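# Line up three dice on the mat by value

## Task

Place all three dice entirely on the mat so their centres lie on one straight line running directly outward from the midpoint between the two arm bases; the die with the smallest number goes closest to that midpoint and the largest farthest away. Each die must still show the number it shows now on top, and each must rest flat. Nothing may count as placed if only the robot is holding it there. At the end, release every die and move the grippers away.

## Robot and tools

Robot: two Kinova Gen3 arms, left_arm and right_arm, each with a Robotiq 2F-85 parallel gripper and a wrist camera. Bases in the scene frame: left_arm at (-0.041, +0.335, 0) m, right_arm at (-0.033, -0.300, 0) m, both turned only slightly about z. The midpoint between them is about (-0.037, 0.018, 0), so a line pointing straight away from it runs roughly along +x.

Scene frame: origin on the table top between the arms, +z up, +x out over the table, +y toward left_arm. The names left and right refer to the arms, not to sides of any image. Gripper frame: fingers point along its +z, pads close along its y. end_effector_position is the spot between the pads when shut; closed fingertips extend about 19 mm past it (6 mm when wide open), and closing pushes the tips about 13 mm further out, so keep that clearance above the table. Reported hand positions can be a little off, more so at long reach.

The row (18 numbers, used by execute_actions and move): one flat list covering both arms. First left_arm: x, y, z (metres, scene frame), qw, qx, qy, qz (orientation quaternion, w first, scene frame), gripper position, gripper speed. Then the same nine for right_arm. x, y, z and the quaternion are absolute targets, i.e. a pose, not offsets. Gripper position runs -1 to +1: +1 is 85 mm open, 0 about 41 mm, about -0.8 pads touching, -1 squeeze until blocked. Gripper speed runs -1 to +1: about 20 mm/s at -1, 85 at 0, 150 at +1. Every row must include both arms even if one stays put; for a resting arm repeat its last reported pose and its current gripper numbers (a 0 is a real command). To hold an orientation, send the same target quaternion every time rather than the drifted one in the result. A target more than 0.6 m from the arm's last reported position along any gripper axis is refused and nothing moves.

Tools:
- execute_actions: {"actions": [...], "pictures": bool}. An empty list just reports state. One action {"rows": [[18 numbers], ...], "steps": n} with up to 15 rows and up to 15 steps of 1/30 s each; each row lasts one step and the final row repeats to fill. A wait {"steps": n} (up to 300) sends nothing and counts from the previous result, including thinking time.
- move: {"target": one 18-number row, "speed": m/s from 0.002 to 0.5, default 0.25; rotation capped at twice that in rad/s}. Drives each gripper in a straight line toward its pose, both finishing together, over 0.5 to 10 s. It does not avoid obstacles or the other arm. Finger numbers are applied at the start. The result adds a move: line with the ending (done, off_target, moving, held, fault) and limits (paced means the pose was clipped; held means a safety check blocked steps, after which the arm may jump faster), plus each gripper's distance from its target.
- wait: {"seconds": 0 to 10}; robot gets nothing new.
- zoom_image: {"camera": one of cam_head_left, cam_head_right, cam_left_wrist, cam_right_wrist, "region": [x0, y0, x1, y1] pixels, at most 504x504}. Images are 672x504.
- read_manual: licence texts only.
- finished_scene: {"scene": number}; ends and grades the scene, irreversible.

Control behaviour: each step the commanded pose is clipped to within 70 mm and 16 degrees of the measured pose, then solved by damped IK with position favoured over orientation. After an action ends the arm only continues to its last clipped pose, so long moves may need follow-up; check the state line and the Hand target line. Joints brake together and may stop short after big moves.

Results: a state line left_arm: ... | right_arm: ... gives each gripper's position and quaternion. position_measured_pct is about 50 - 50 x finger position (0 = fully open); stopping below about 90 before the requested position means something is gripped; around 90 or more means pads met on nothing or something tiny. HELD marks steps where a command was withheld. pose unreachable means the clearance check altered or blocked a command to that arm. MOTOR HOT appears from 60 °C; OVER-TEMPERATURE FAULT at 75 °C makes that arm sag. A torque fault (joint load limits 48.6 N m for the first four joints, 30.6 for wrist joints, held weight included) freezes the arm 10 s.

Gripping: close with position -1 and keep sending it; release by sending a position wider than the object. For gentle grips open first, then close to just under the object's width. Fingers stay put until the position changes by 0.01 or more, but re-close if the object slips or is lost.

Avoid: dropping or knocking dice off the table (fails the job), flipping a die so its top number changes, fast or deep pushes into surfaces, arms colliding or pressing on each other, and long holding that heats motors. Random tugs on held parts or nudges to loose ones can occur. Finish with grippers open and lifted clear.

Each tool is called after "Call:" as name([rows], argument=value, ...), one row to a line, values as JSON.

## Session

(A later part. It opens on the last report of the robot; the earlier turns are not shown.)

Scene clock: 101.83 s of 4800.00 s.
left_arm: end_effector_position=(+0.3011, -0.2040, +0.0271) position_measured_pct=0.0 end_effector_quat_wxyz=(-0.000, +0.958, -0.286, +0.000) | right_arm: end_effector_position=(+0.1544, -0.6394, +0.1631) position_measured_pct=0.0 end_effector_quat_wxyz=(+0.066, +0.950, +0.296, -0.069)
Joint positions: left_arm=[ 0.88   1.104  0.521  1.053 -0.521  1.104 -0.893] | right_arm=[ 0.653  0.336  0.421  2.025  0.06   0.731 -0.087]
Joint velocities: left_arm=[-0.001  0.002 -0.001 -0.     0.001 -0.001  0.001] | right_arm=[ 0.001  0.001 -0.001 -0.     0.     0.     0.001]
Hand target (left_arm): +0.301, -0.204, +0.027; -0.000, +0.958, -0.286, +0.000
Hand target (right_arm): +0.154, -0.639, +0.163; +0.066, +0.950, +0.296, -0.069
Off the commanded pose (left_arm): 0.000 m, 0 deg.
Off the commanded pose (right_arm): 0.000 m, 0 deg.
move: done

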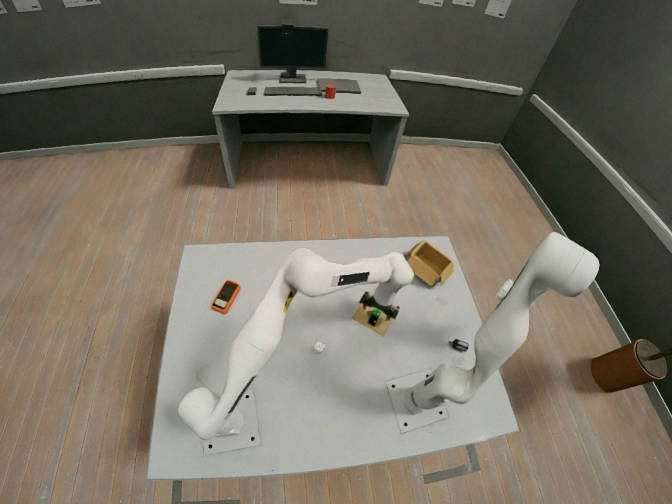

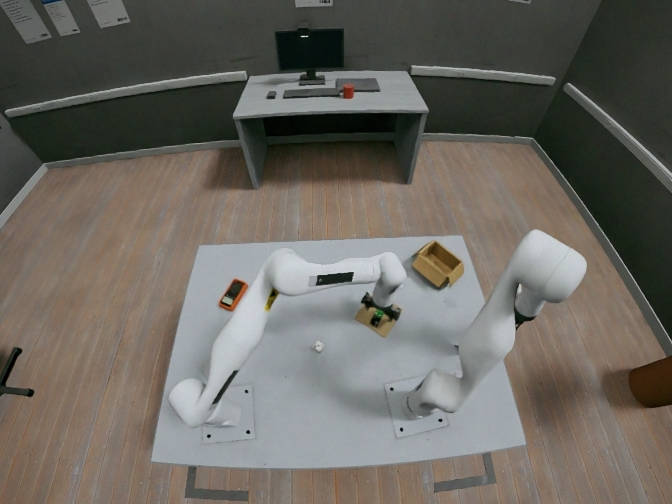

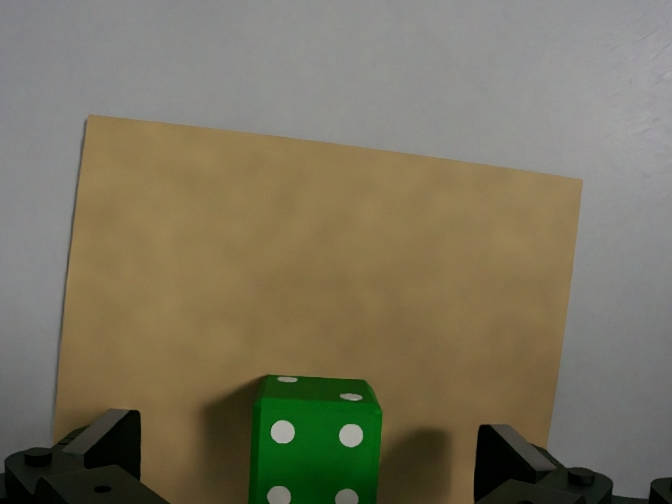

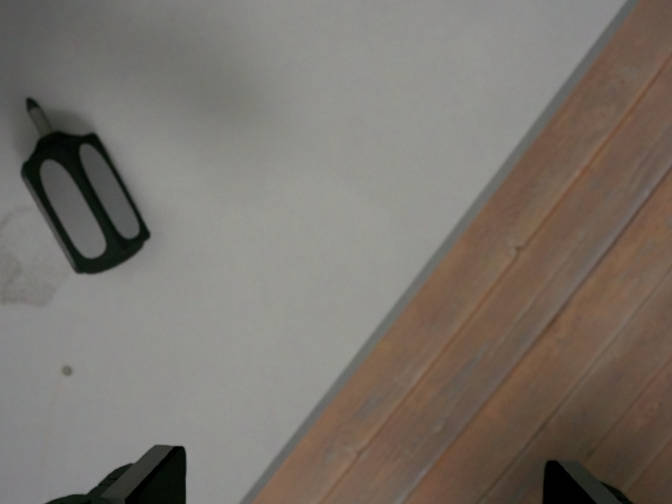

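Call:
move(target=[0.301,-0.204,0.027,0,0.958,-0.2865,0,-1,0.5, 0.1544,-0.6394,0.1631,0.066,0.95,0.296,-0.069,1,0])

Call:
move(target=[0.301,-0.204,0.045,0,0.958,-0.2865,0,-1,0.5, 0.1544,-0.6394,0.1631,0.066,0.95,0.296,-0.069,1,0], speed=0.06)

Call:
move(target=[0.336,-0.227,0.045,0,0.958,-0.2865,0,-1,0.5, 0.1544,-0.6394,0.1631,0.066,0.95,0.296,-0.069,1,0], speed=0.08)

Call:
move(target=[0.336,-0.227,0.027,0,0.958,-0.2865,0,-1,0.5, 0.1544,-0.6394,0.1631,0.066,0.95,0.296,-0.069,1,0], speed=0.05)

Call:
move(target=[0.336,-0.227,0.027,0,0.958,-0.2865,0,1,0.5, 0.1544,-0.6394,0.1631,0.066,0.95,0.296,-0.069,1,0])

Call:
move(target=[0.336,-0.227,0.1,0,0.958,-0.2865,0,1,0.5, 0.1544,-0.6394,0.1631,0.066,0.95,0.296,-0.069,1,0], speed=0.12)

Call:
move(target=[0.15,0.045,0.15,0,1,0,0,1,0.5, 0.1544,-0.6394,0.1631,0.066,0.95,0.296,-0.069,1,0])

Scene clock: 110.40 s of 4800.00 s.
left_arm: end_effector_position=(+0.3011, -0.2042, +0.0275) position_measured_pct=63.5 end_effector_quat_wxyz=(+0.000, +0.958, -0.287, +0.000) | right_arm: end_effector_position=(+0.1544, -0.6394, +0.1631) position_measured_pct=0.0 end_effector_quat_wxyz=(+0.066, +0.950, +0.296, -0.069)
Joint positions: left_arm=[ 0.88   1.104  0.522  1.053 -0.521  1.104 -0.893] | right_arm=[ 0.653  0.336  0.421  2.025  0.06   0.731 -0.087]
Joint velocities: left_arm=[ 0.     0.001  0.003 -0.     0.001 -0.    -0.001] | right_arm=[ 0.     0.    -0.     0.    -0.001  0.    -0.002]
Hand target (left_arm): +0.301, -0.204, +0.027; -0.000, +0.958, -0.287, +0.000
Hand target (right_arm): +0.154, -0.639, +0.163; +0.066, +0.950, +0.296, -0.069
Off the commanded pose (left_arm): 0.001 m, 0 deg.
Off the commanded pose (right_arm): 0.000 m, 0 deg.
After step 90, 4.77 s passed at rest.
move: done

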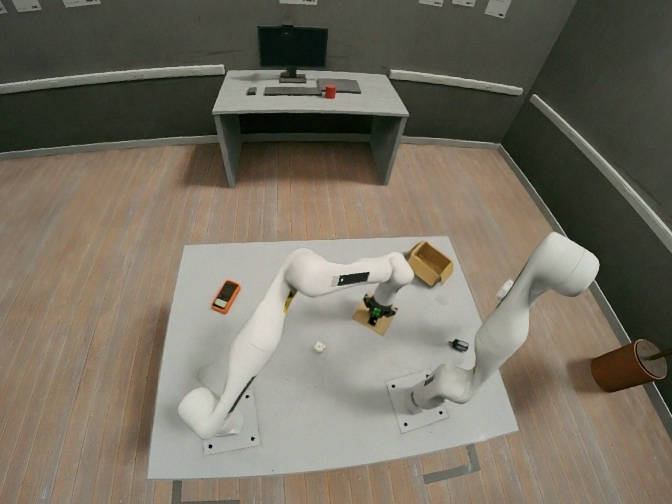

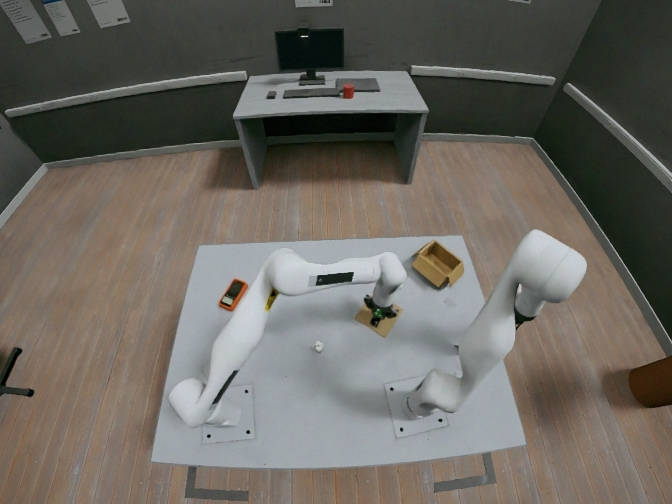

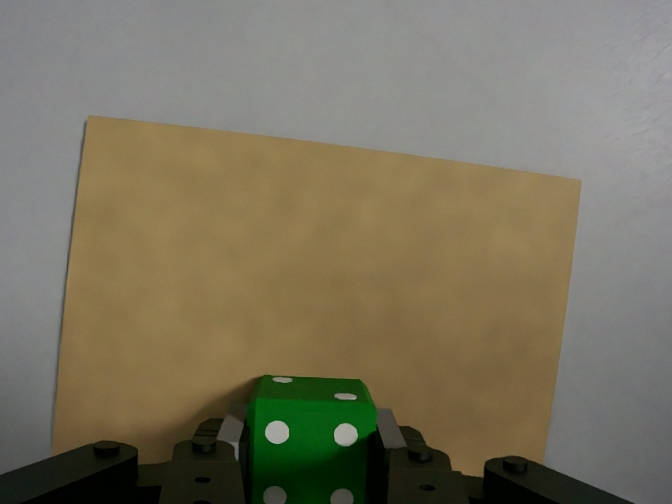

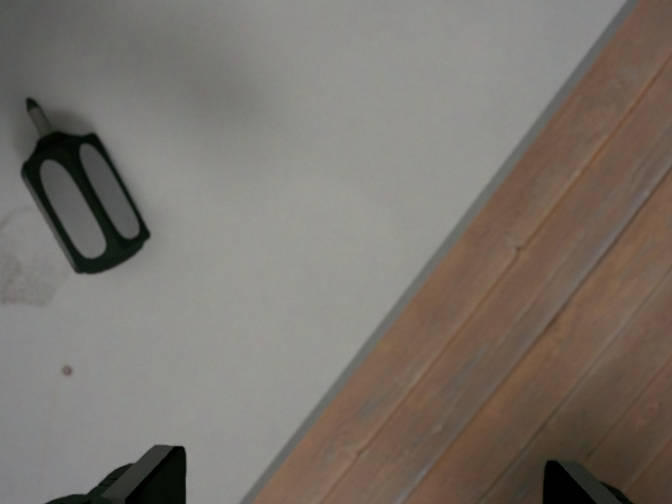

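Scene clock: 111.10 s of 4800.00 s.
left_arm: end_effector_position=(+0.3010, -0.2040, +0.0449) position_measured_pct=63.5 end_effector_quat_wxyz=(-0.000, +0.958, -0.287, -0.000) | right_arm: end_effector_position=(+0.1544, -0.6394, +0.1631) position_measured_pct=0.0 end_effector_quat_wxyz=(+0.066, +0.950, +0.296, -0.069)
Joint positions: left_arm=[ 0.878  1.081  0.529  1.043 -0.513  1.136 -0.899] | right_arm=[ 0.653  0.336  0.421  2.025  0.06   0.731 -0.087]
Joint velocities: left_arm=[-0.001 -0.001  0.001  0.    -0.     0.001  0.   ] | right_arm=[-0.     0.003  0.     0.001 -0.001  0.     0.   ]
Hand target (left_arm): +0.301, -0.204, +0.045; +0.000, +0.958, -0.287, -0.000
Hand target (right_arm): +0.154, -0.639, +0.163; +0.066, +0.950, +0.296, -0.069
Off the commanded pose (left_arm): 0.000 m, 0 deg.
Off the commanded pose (right_arm): 0.000 m, 0 deg.
move: done

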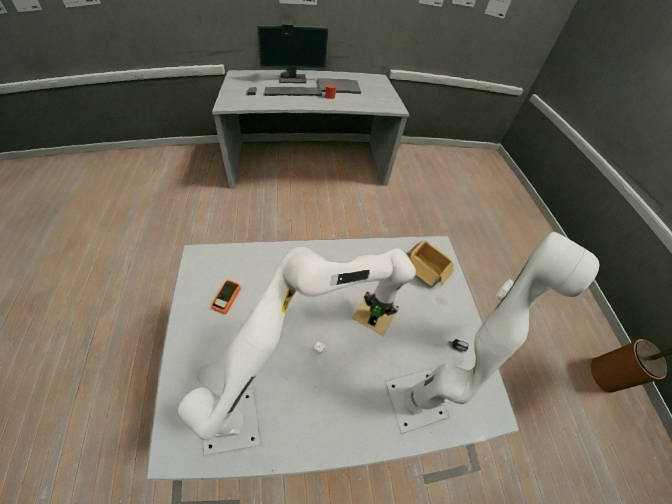

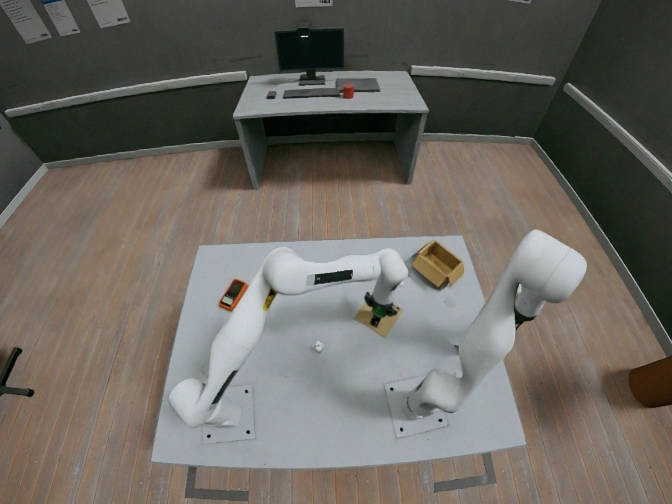

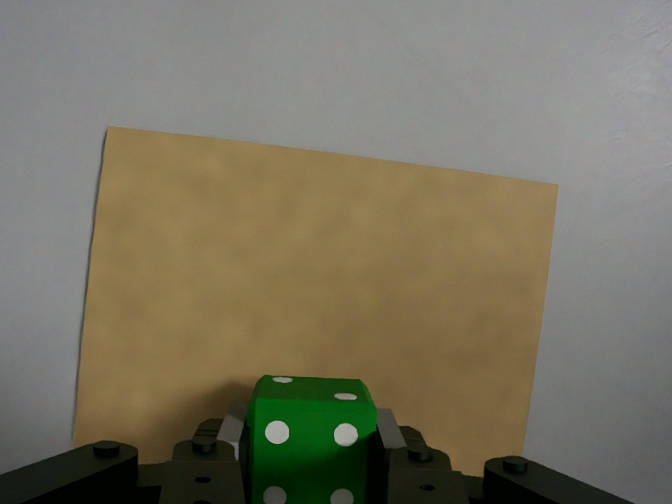

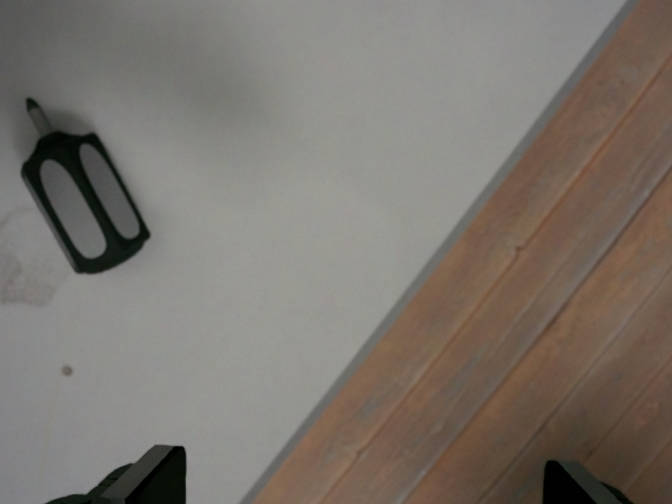

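Scene clock: 111.97 s of 4800.00 s.
left_arm: end_effector_position=(+0.3363, -0.2271, +0.0455) position_measured_pct=63.5 end_effector_quat_wxyz=(+0.000, +0.958, -0.287, +0.000) | right_arm: end_effector_position=(+0.1544, -0.6394, +0.1631) position_measured_pct=0.0 end_effector_quat_wxyz=(+0.066, +0.950, +0.296, -0.069)
Joint positions: left_arm=[ 0.901  1.177  0.534  0.8   -0.516  1.262 -0.985] | right_arm=[ 0.653  0.336  0.421  2.025  0.06   0.731 -0.087]
Joint velocities: left_arm=[ 0.004  0.007  0.002 -0.003  0.     0.001 -0.001] | right_arm=[-0.     0.002  0.    -0.001  0.    -0.    -0.   ]
Hand target (left_arm): +0.336, -0.227, +0.045; +0.000, +0.958, -0.287, -0.000
Hand target (right_arm): +0.154, -0.639, +0.163; +0.066, +0.950, +0.296, -0.069
Off the commanded pose (left_arm): 0.001 m, 0 deg.
Off the commanded pose (right_arm): 0.000 m, 0 deg.
move: done

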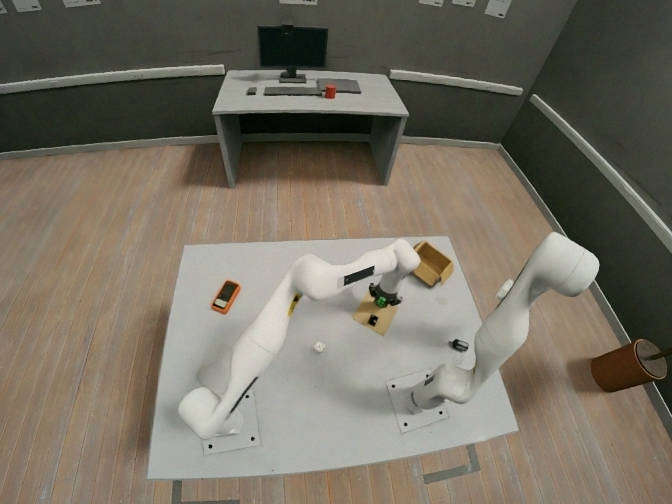

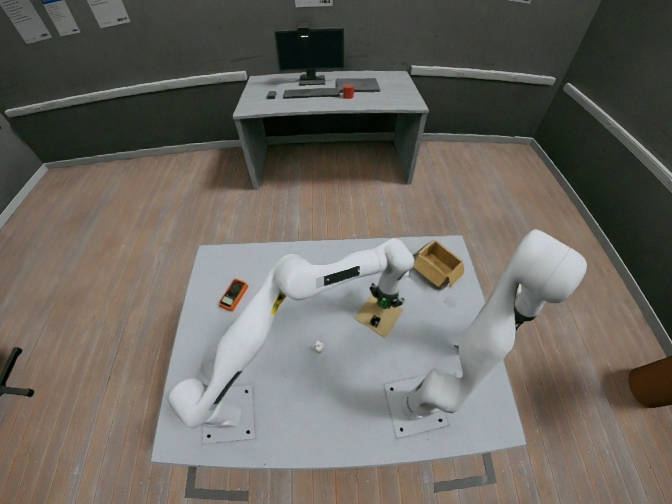

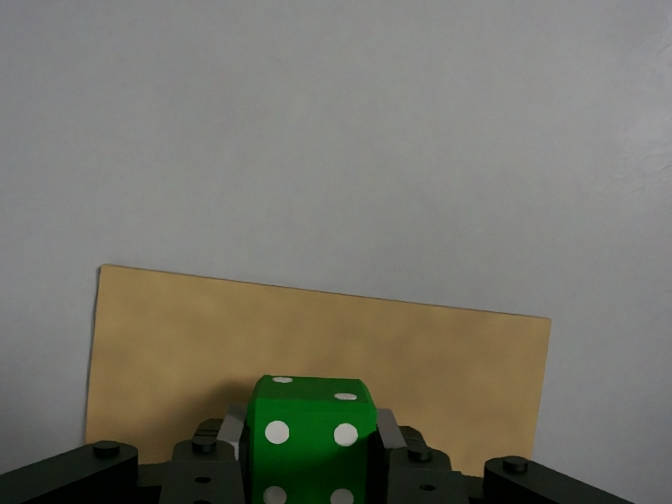

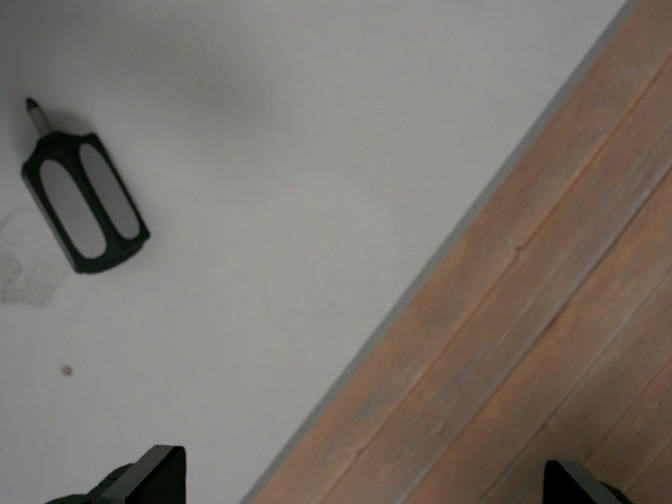

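Scene clock: 112.67 s of 4800.00 s.
left_arm: end_effector_position=(+0.3362, -0.2272, +0.0277) position_measured_pct=63.5 end_effector_quat_wxyz=(+0.000, +0.958, -0.286, +0.000) | right_arm: end_effector_position=(+0.1544, -0.6394, +0.1631) position_measured_pct=0.0 end_effector_quat_wxyz=(+0.066, +0.950, +0.296, -0.069)
Joint positions: left_arm=[ 0.901  1.199  0.528  0.812 -0.521  1.23  -0.98 ] | right_arm=[ 0.653  0.336  0.421  2.025  0.06   0.731 -0.087]
Joint velocities: left_arm=[-0.     0.001  0.002 -0.     0.    -0.002 -0.001] | right_arm=[-0.001 -0.    -0.     0.     0.    -0.     0.   ]
Hand target (left_arm): +0.336, -0.227, +0.027; -0.000, +0.958, -0.286, +0.000
Hand target (right_arm): +0.154, -0.639, +0.163; +0.066, +0.950, +0.296, -0.069
Off the commanded pose (left_arm): 0.001 m, 0 deg.
Off the commanded pose (right_arm): 0.000 m, 0 deg.
move: done

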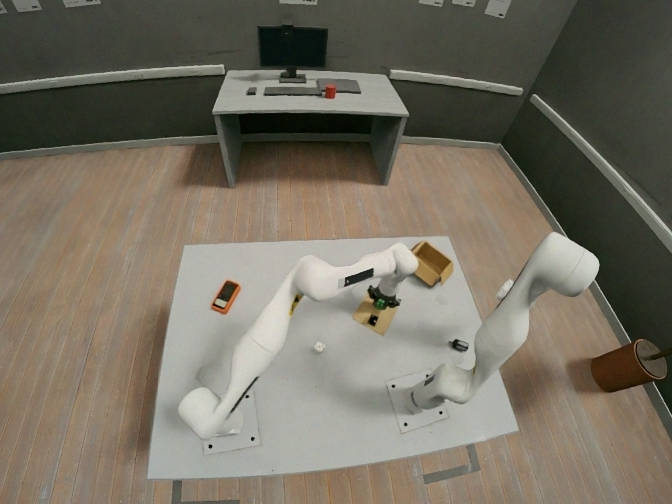

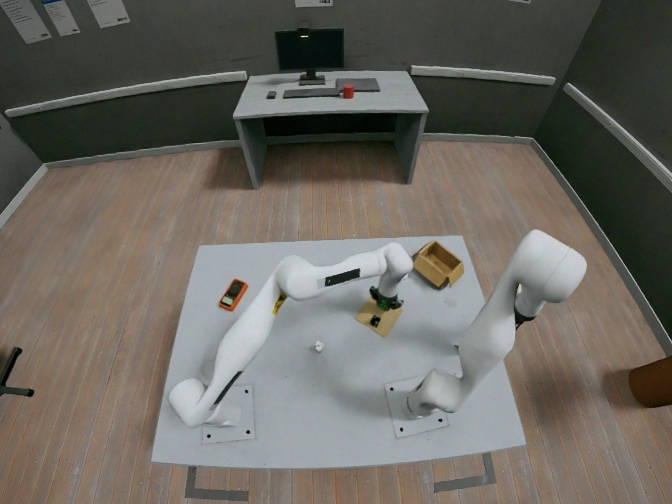

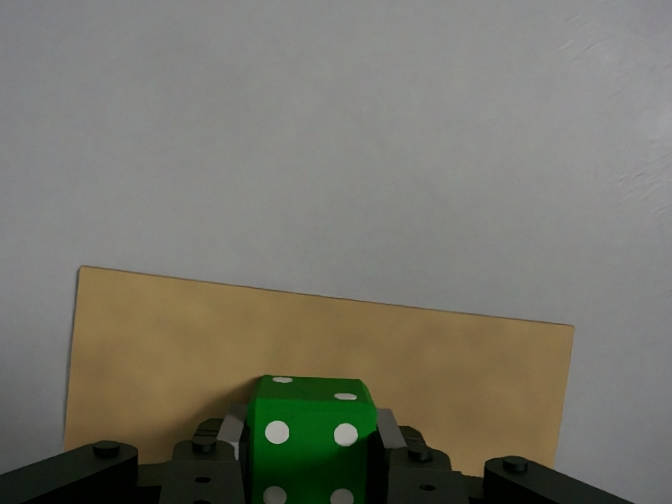

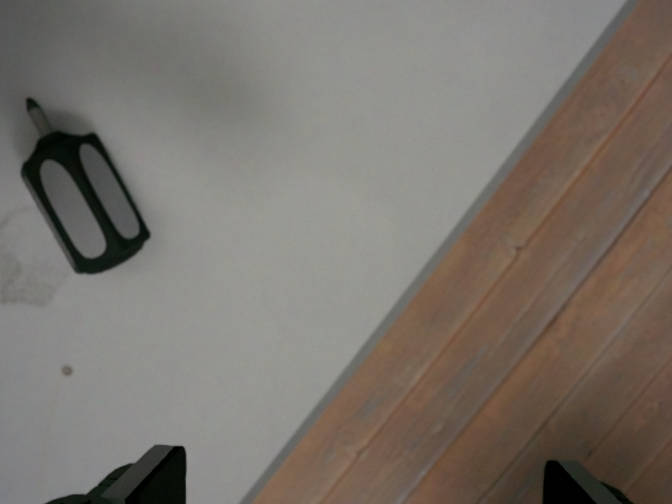

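Scene clock: 113.57 s of 4800.00 s.
left_arm: end_effector_position=(+0.3360, -0.2270, +0.0270) position_measured_pct=0.0 end_effector_quat_wxyz=(+0.000, +0.958, -0.287, +0.000) | right_arm: end_effector_position=(+0.1544, -0.6394, +0.1631) position_measured_pct=0.0 end_effector_quat_wxyz=(+0.066, +0.950, +0.296, -0.069)
Joint positions: left_arm=[ 0.901  1.199  0.528  0.812 -0.521  1.23  -0.98 ] | right_arm=[ 0.653  0.336  0.421  2.025  0.06   0.731 -0.087]
Joint velocities: left_arm=[-0.    -0.    -0.001 -0.    -0.    -0.001  0.   ] | right_arm=[-0.001 -0.001 -0.    -0.002  0.     0.     0.   ]
Hand target (left_arm): +0.336, -0.227, +0.027; +0.000, +0.958, -0.287, -0.000
Hand target (right_arm): +0.154, -0.639, +0.163; +0.066, +0.950, +0.296, -0.069
Off the commanded pose (left_arm): 0.000 m, 0 deg.
Off the commanded pose (right_arm): 0.000 m, 0 deg.
move: done

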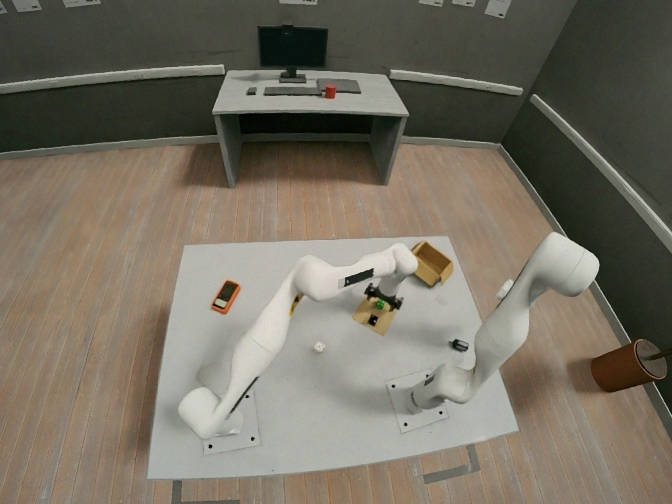

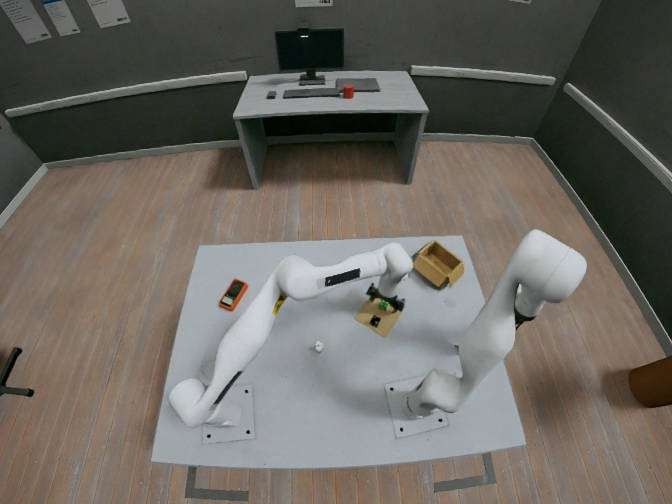

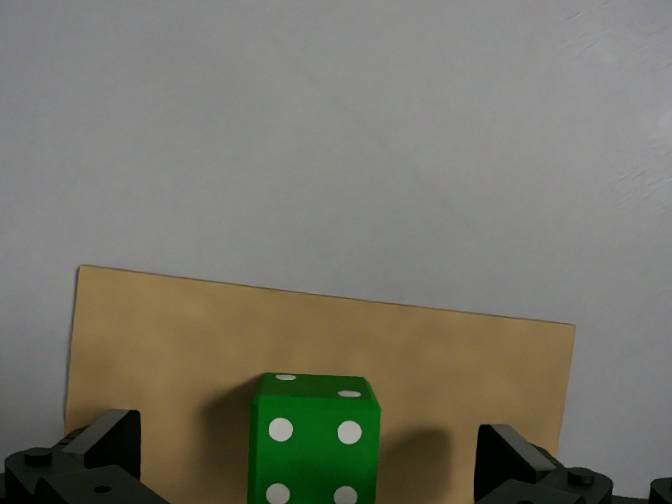

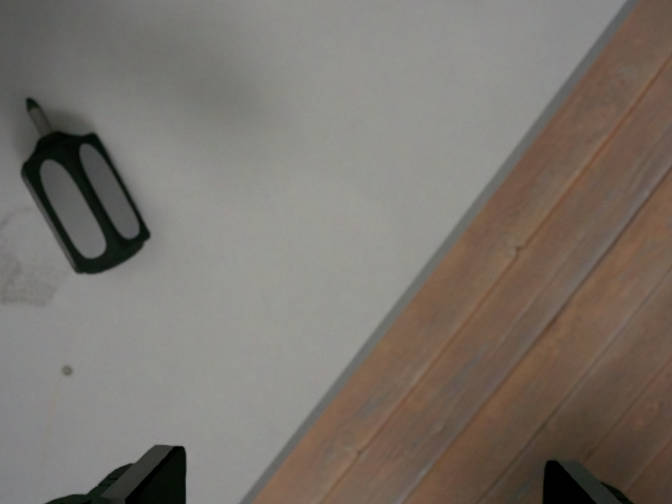

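Scene clock: 114.47 s of 4800.00 s.
left_arm: end_effector_position=(+0.3360, -0.2270, +0.1000) position_measured_pct=0.0 end_effector_quat_wxyz=(+0.000, +0.958, -0.287, +0.000) | right_arm: end_effector_position=(+0.1544, -0.6394, +0.1631) position_measured_pct=0.0 end_effector_quat_wxyz=(+0.066, +0.950, +0.296, -0.069)
Joint positions: left_arm=[ 0.908  1.122  0.549  0.741 -0.5    1.371 -1.004] | right_arm=[ 0.653  0.336  0.421  2.025  0.06   0.731 -0.087]
Joint velocities: left_arm=[ 0.002  0.001 -0.001 -0.001  0.001 -0.001 -0.   ] | right_arm=[-0.001 -0.001 -0.    -0.001  0.001 -0.    -0.001]
Hand target (left_arm): +0.336, -0.227, +0.100; +0.000, +0.958, -0.287, -0.000
Hand target (right_arm): +0.154, -0.639, +0.163; +0.066, +0.950, +0.296, -0.069
Off the commanded pose (left_arm): 0.000 m, 0 deg.
Off the commanded pose (right_arm): 0.000 m, 0 deg.
move: done

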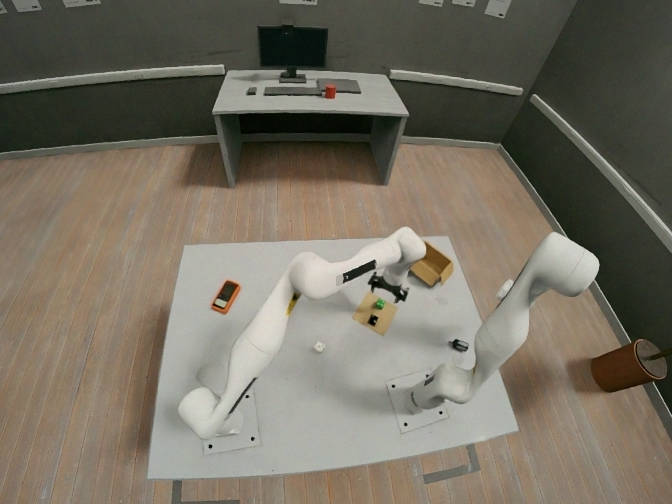

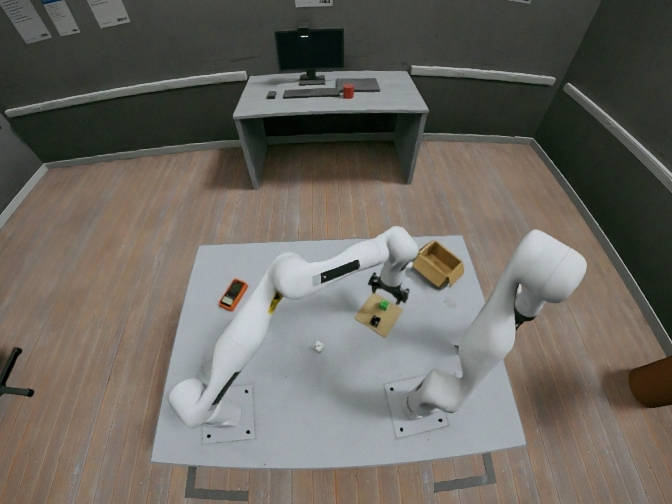

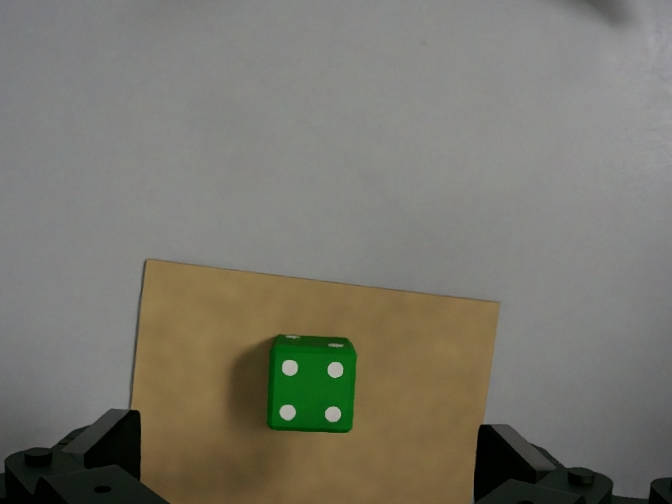

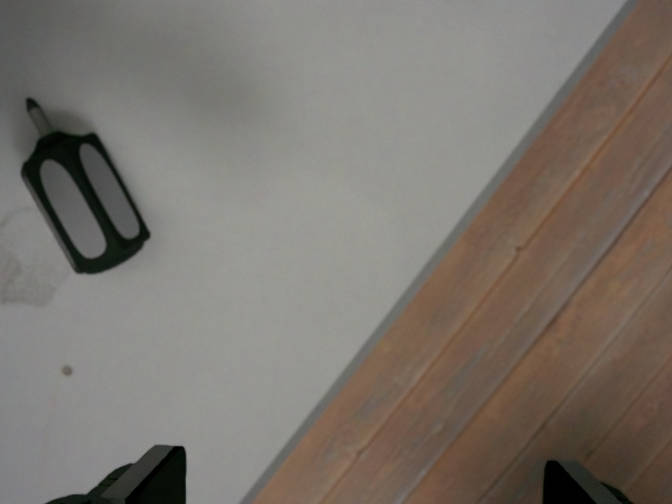

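Scene clock: 116.33 s of 4800.00 s.
left_arm: end_effector_position=(+0.1492, +0.0452, +0.1494) position_measured_pct=0.0 end_effector_quat_wxyz=(-0.001, +1.000, +0.001, -0.000) | right_arm: end_effector_position=(+0.1544, -0.6394, +0.1631) position_measured_pct=0.0 end_effector_quat_wxyz=(+0.066, +0.950, +0.296, -0.069)
Joint positions: left_arm=[ 0.623  0.342  0.541  2.077 -0.248  0.785 -0.381] | right_arm=[ 0.653  0.336  0.421  2.025  0.06   0.731 -0.087]
Joint velocities: left_arm=[-0.003 -0.006  0.     0.001  0.001 -0.001 -0.002] | right_arm=[-0.001 -0.001  0.     0.001 -0.001 -0.     0.002]
Hand target (left_arm): +0.149, +0.045, +0.150; -0.000, +1.000, +0.001, +0.000
Hand target (right_arm): +0.154, -0.639, +0.163; +0.066, +0.950, +0.296, -0.069
Off the commanded pose (left_arm): 0.001 m, 0 deg.
Off the commanded pose (right_arm): 0.000 m, 0 deg.
move: done

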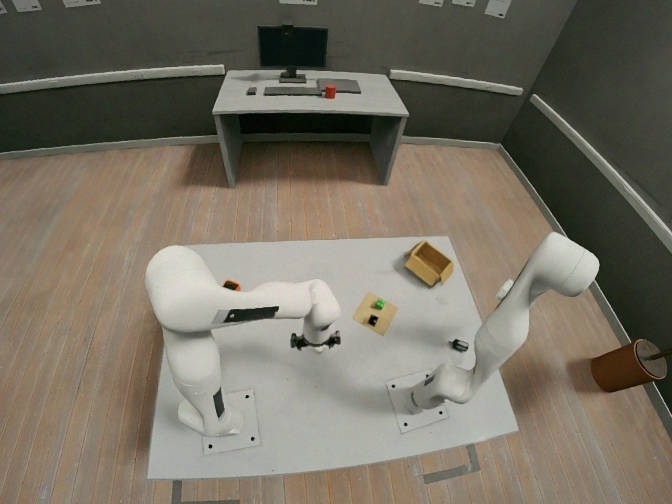

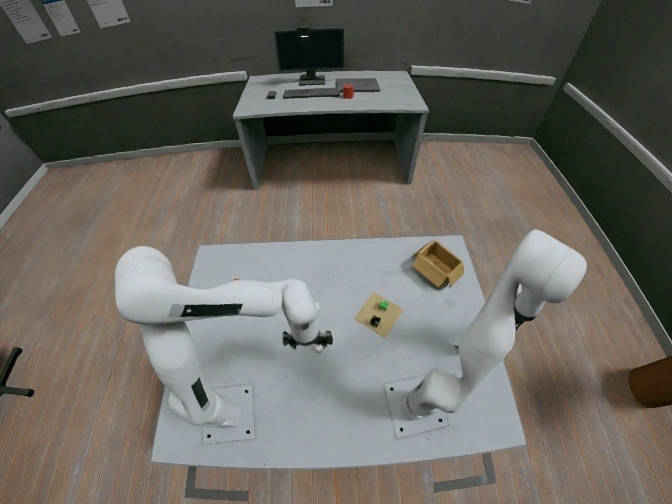

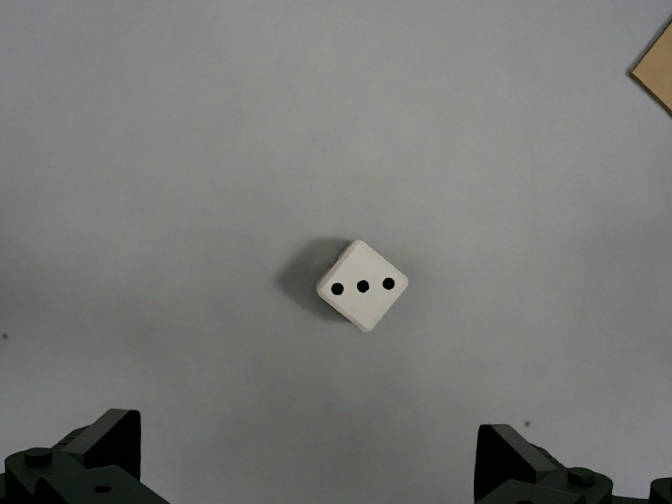

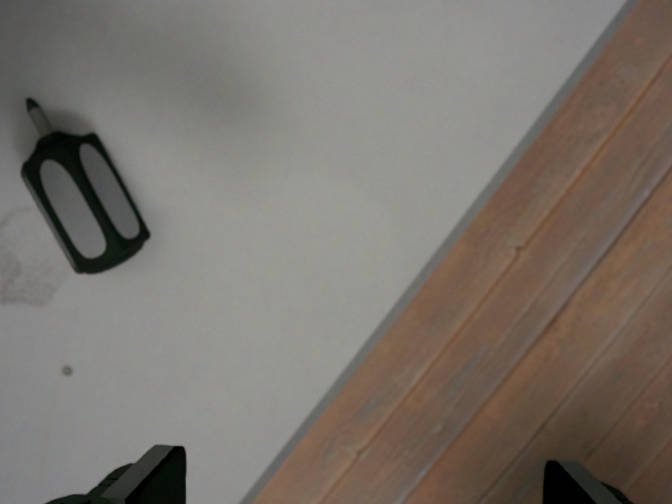

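Call:
move(target=[0.171,0.024,0.07,0,0.943,-0.334,0,1,0.5, 0.1544,-0.6394,0.1631,0.066,0.95,0.296,-0.069,1,0], speed=0.15)

Scene clock: 121.90 s of 4800.00 s.
left_arm: end_effector_position=(+0.1714, +0.0243, +0.0704) position_measured_pct=0.0 end_effector_quat_wxyz=(-0.001, +0.943, -0.334, +0.001) | right_arm: end_effector_position=(+0.1544, -0.6394, +0.1631) position_measured_pct=0.0 end_effector_quat_wxyz=(+0.066, +0.950, +0.296, -0.069)
Joint positions: left_arm=[ 0.619  0.596  0.582  2.079 -0.56   0.623 -0.791] | right_arm=[ 0.653  0.336  0.421  2.025  0.06   0.731 -0.087]
Joint velocities: left_arm=[ 0.001  0.004 -0.002 -0.     0.    -0.    -0.001] | right_arm=[-0.     0.001  0.001  0.001 -0.    -0.     0.   ]
Hand target (left_arm): +0.171, +0.024, +0.070; -0.001, +0.943, -0.334, +0.000
Hand target (right_arm): +0.154, -0.639, +0.163; +0.066, +0.950, +0.296, -0.069
Off the commanded pose (left_arm): 0.001 m, 0 deg.
Off the commanded pose (right_arm): 0.000 m, 0 deg.
move: done

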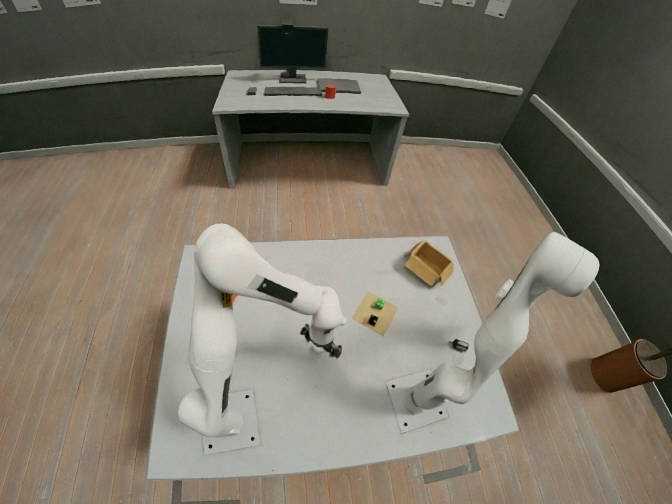

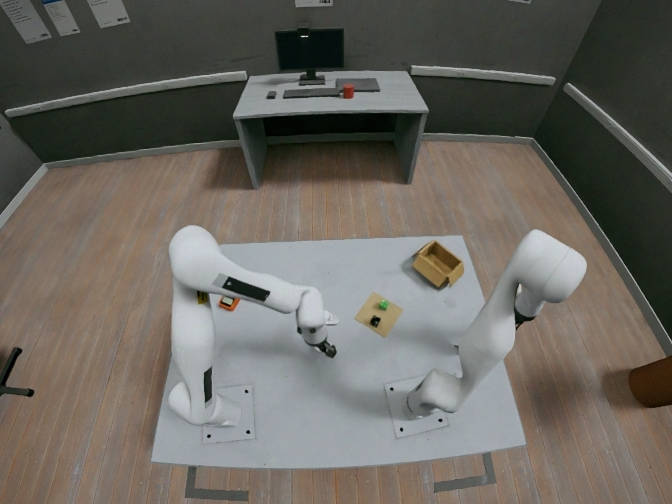

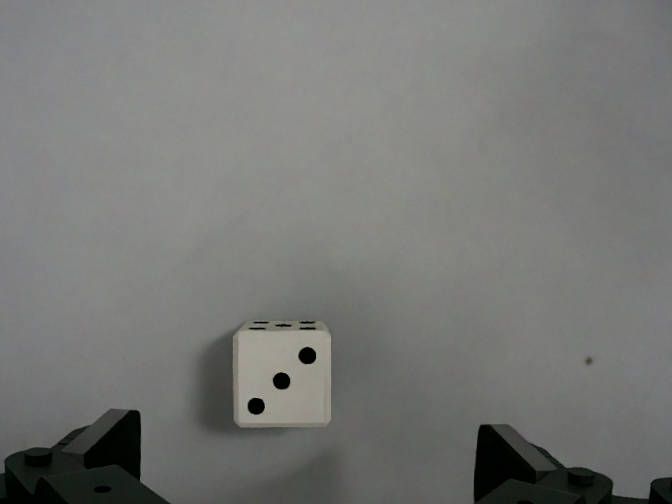

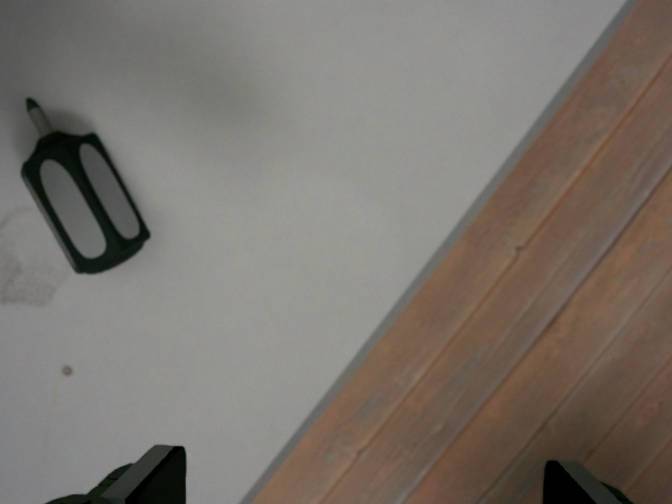

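Call:
move(target=[0.1806,0.0285,0.025,0,0.943,-0.334,0,1,0.5, 0.1544,-0.6394,0.1631,0.066,0.95,0.296,-0.069,1,0], speed=0.08)

Call:
move(target=[0.1806,0.0285,0.025,0,0.943,-0.334,0,-1,0.5, 0.1544,-0.6394,0.1631,0.066,0.95,0.296,-0.069,1,0])

Scene clock: 126.30 s of 4800.00 s.
left_arm: end_effector_position=(+0.1810, +0.0286, +0.0253) position_measured_pct=0.0 end_effector_quat_wxyz=(+0.000, +0.943, -0.334, +0.000) | right_arm: end_effector_position=(+0.1544, -0.6394, +0.1631) position_measured_pct=0.0 end_effector_quat_wxyz=(+0.066, +0.950, +0.296, -0.069)
Joint positions: left_arm=[ 0.669  0.692  0.477  2.099 -0.659  0.499 -0.734] | right_arm=[ 0.653  0.336  0.421  2.025  0.06   0.731 -0.087]
Joint velocities: left_arm=[ 0.003  0.006  0.002 -0.    -0.001  0.     0.   ] | right_arm=[-0.001  0.001  0.001 -0.     0.001 -0.    -0.   ]
Hand target (left_arm): +0.181, +0.029, +0.025; -0.000, +0.943, -0.334, +0.000
Hand target (right_arm): +0.154, -0.639, +0.163; +0.066, +0.950, +0.296, -0.069
Off the commanded pose (left_arm): 0.001 m, 0 deg.
Off the commanded pose (right_arm): 0.000 m, 0 deg.
After step 90, 0.53 s passed at rest.
move: done

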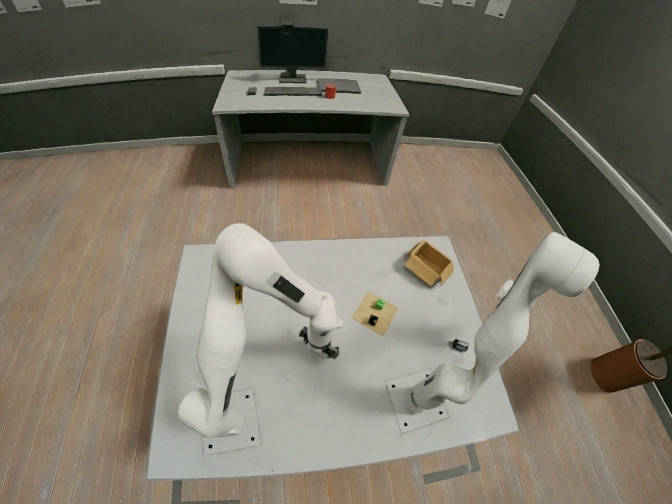

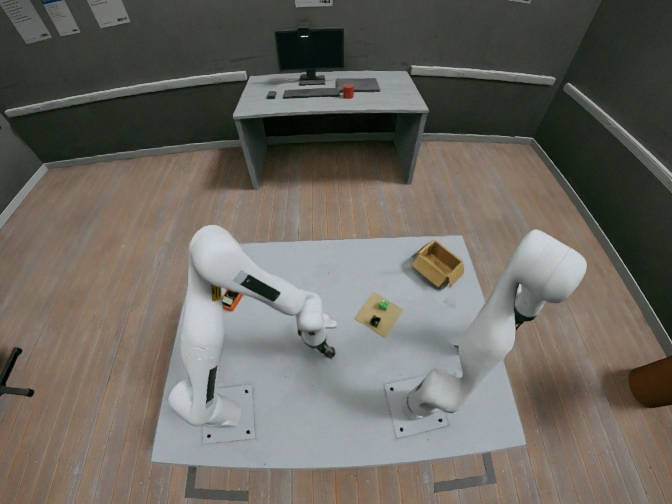

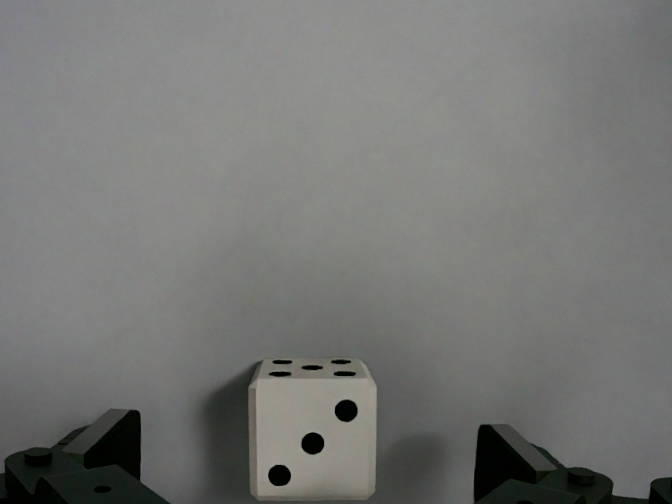

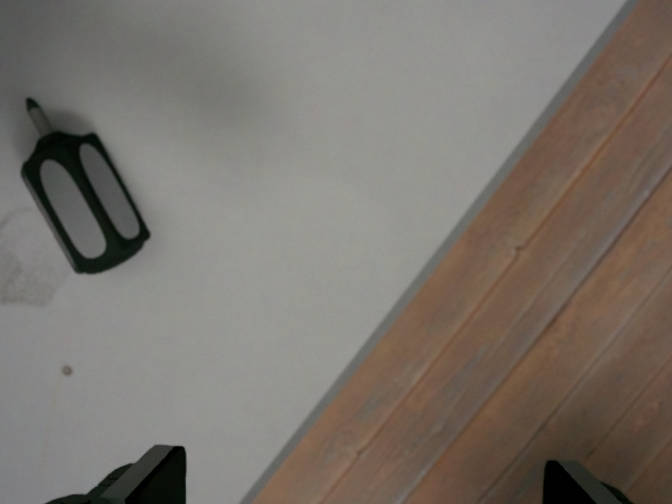

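Scene clock: 127.13 s of 4800.00 s.
left_arm: end_effector_position=(+0.1806, +0.0285, +0.0255) position_measured_pct=64.3 end_effector_quat_wxyz=(-0.000, +0.943, -0.334, +0.000) | right_arm: end_effector_position=(+0.1544, -0.6394, +0.1631) position_measured_pct=0.0 end_effector_quat_wxyz=(+0.066, +0.950, +0.296, -0.069)
Joint positions: left_arm=[ 0.67   0.691  0.477  2.1   -0.659  0.5   -0.734] | right_arm=[ 0.653  0.336  0.421  2.025  0.06   0.731 -0.087]
Joint velocities: left_arm=[ 0.001  0.001  0.001  0.     0.     0.    -0.   ] | right_arm=[-0.001  0.001  0.    -0.001 -0.001 -0.     0.001]
Hand target (left_arm): +0.181, +0.029, +0.025; -0.000, +0.943, -0.334, +0.000
Hand target (right_arm): +0.154, -0.639, +0.163; +0.066, +0.950, +0.296, -0.069
Off the commanded pose (left_arm): 0.001 m, 0 deg.
Off the commanded pose (right_arm): 0.000 m, 0 deg.
move: done

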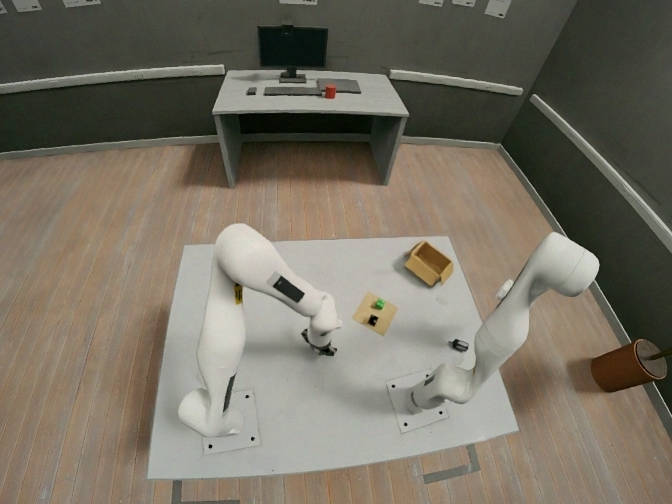

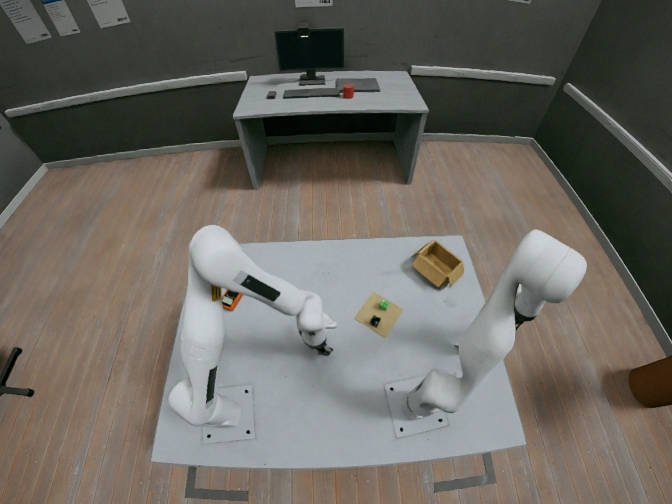

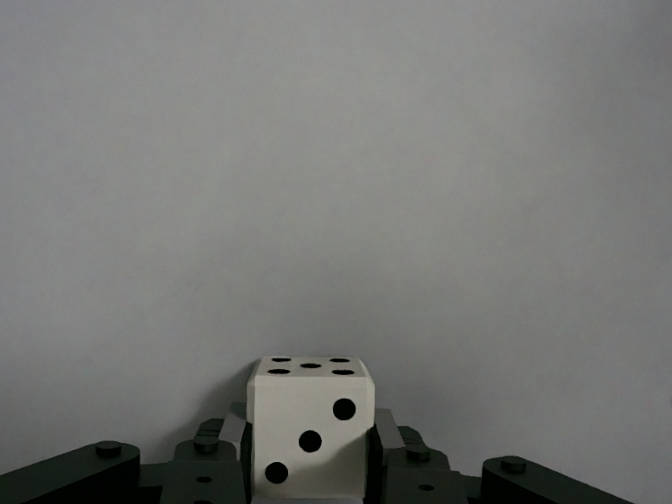

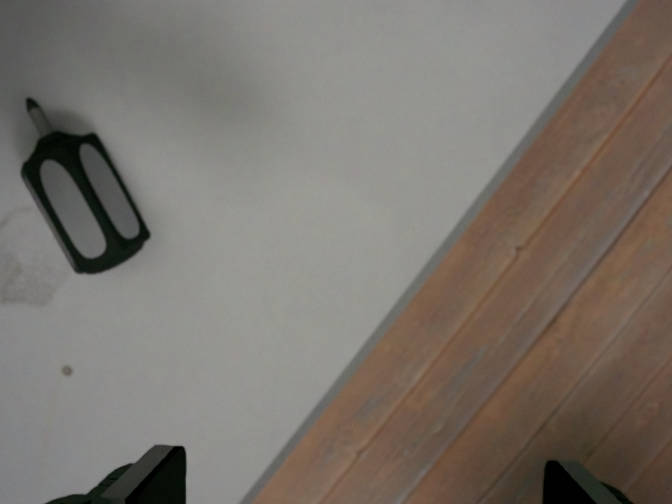

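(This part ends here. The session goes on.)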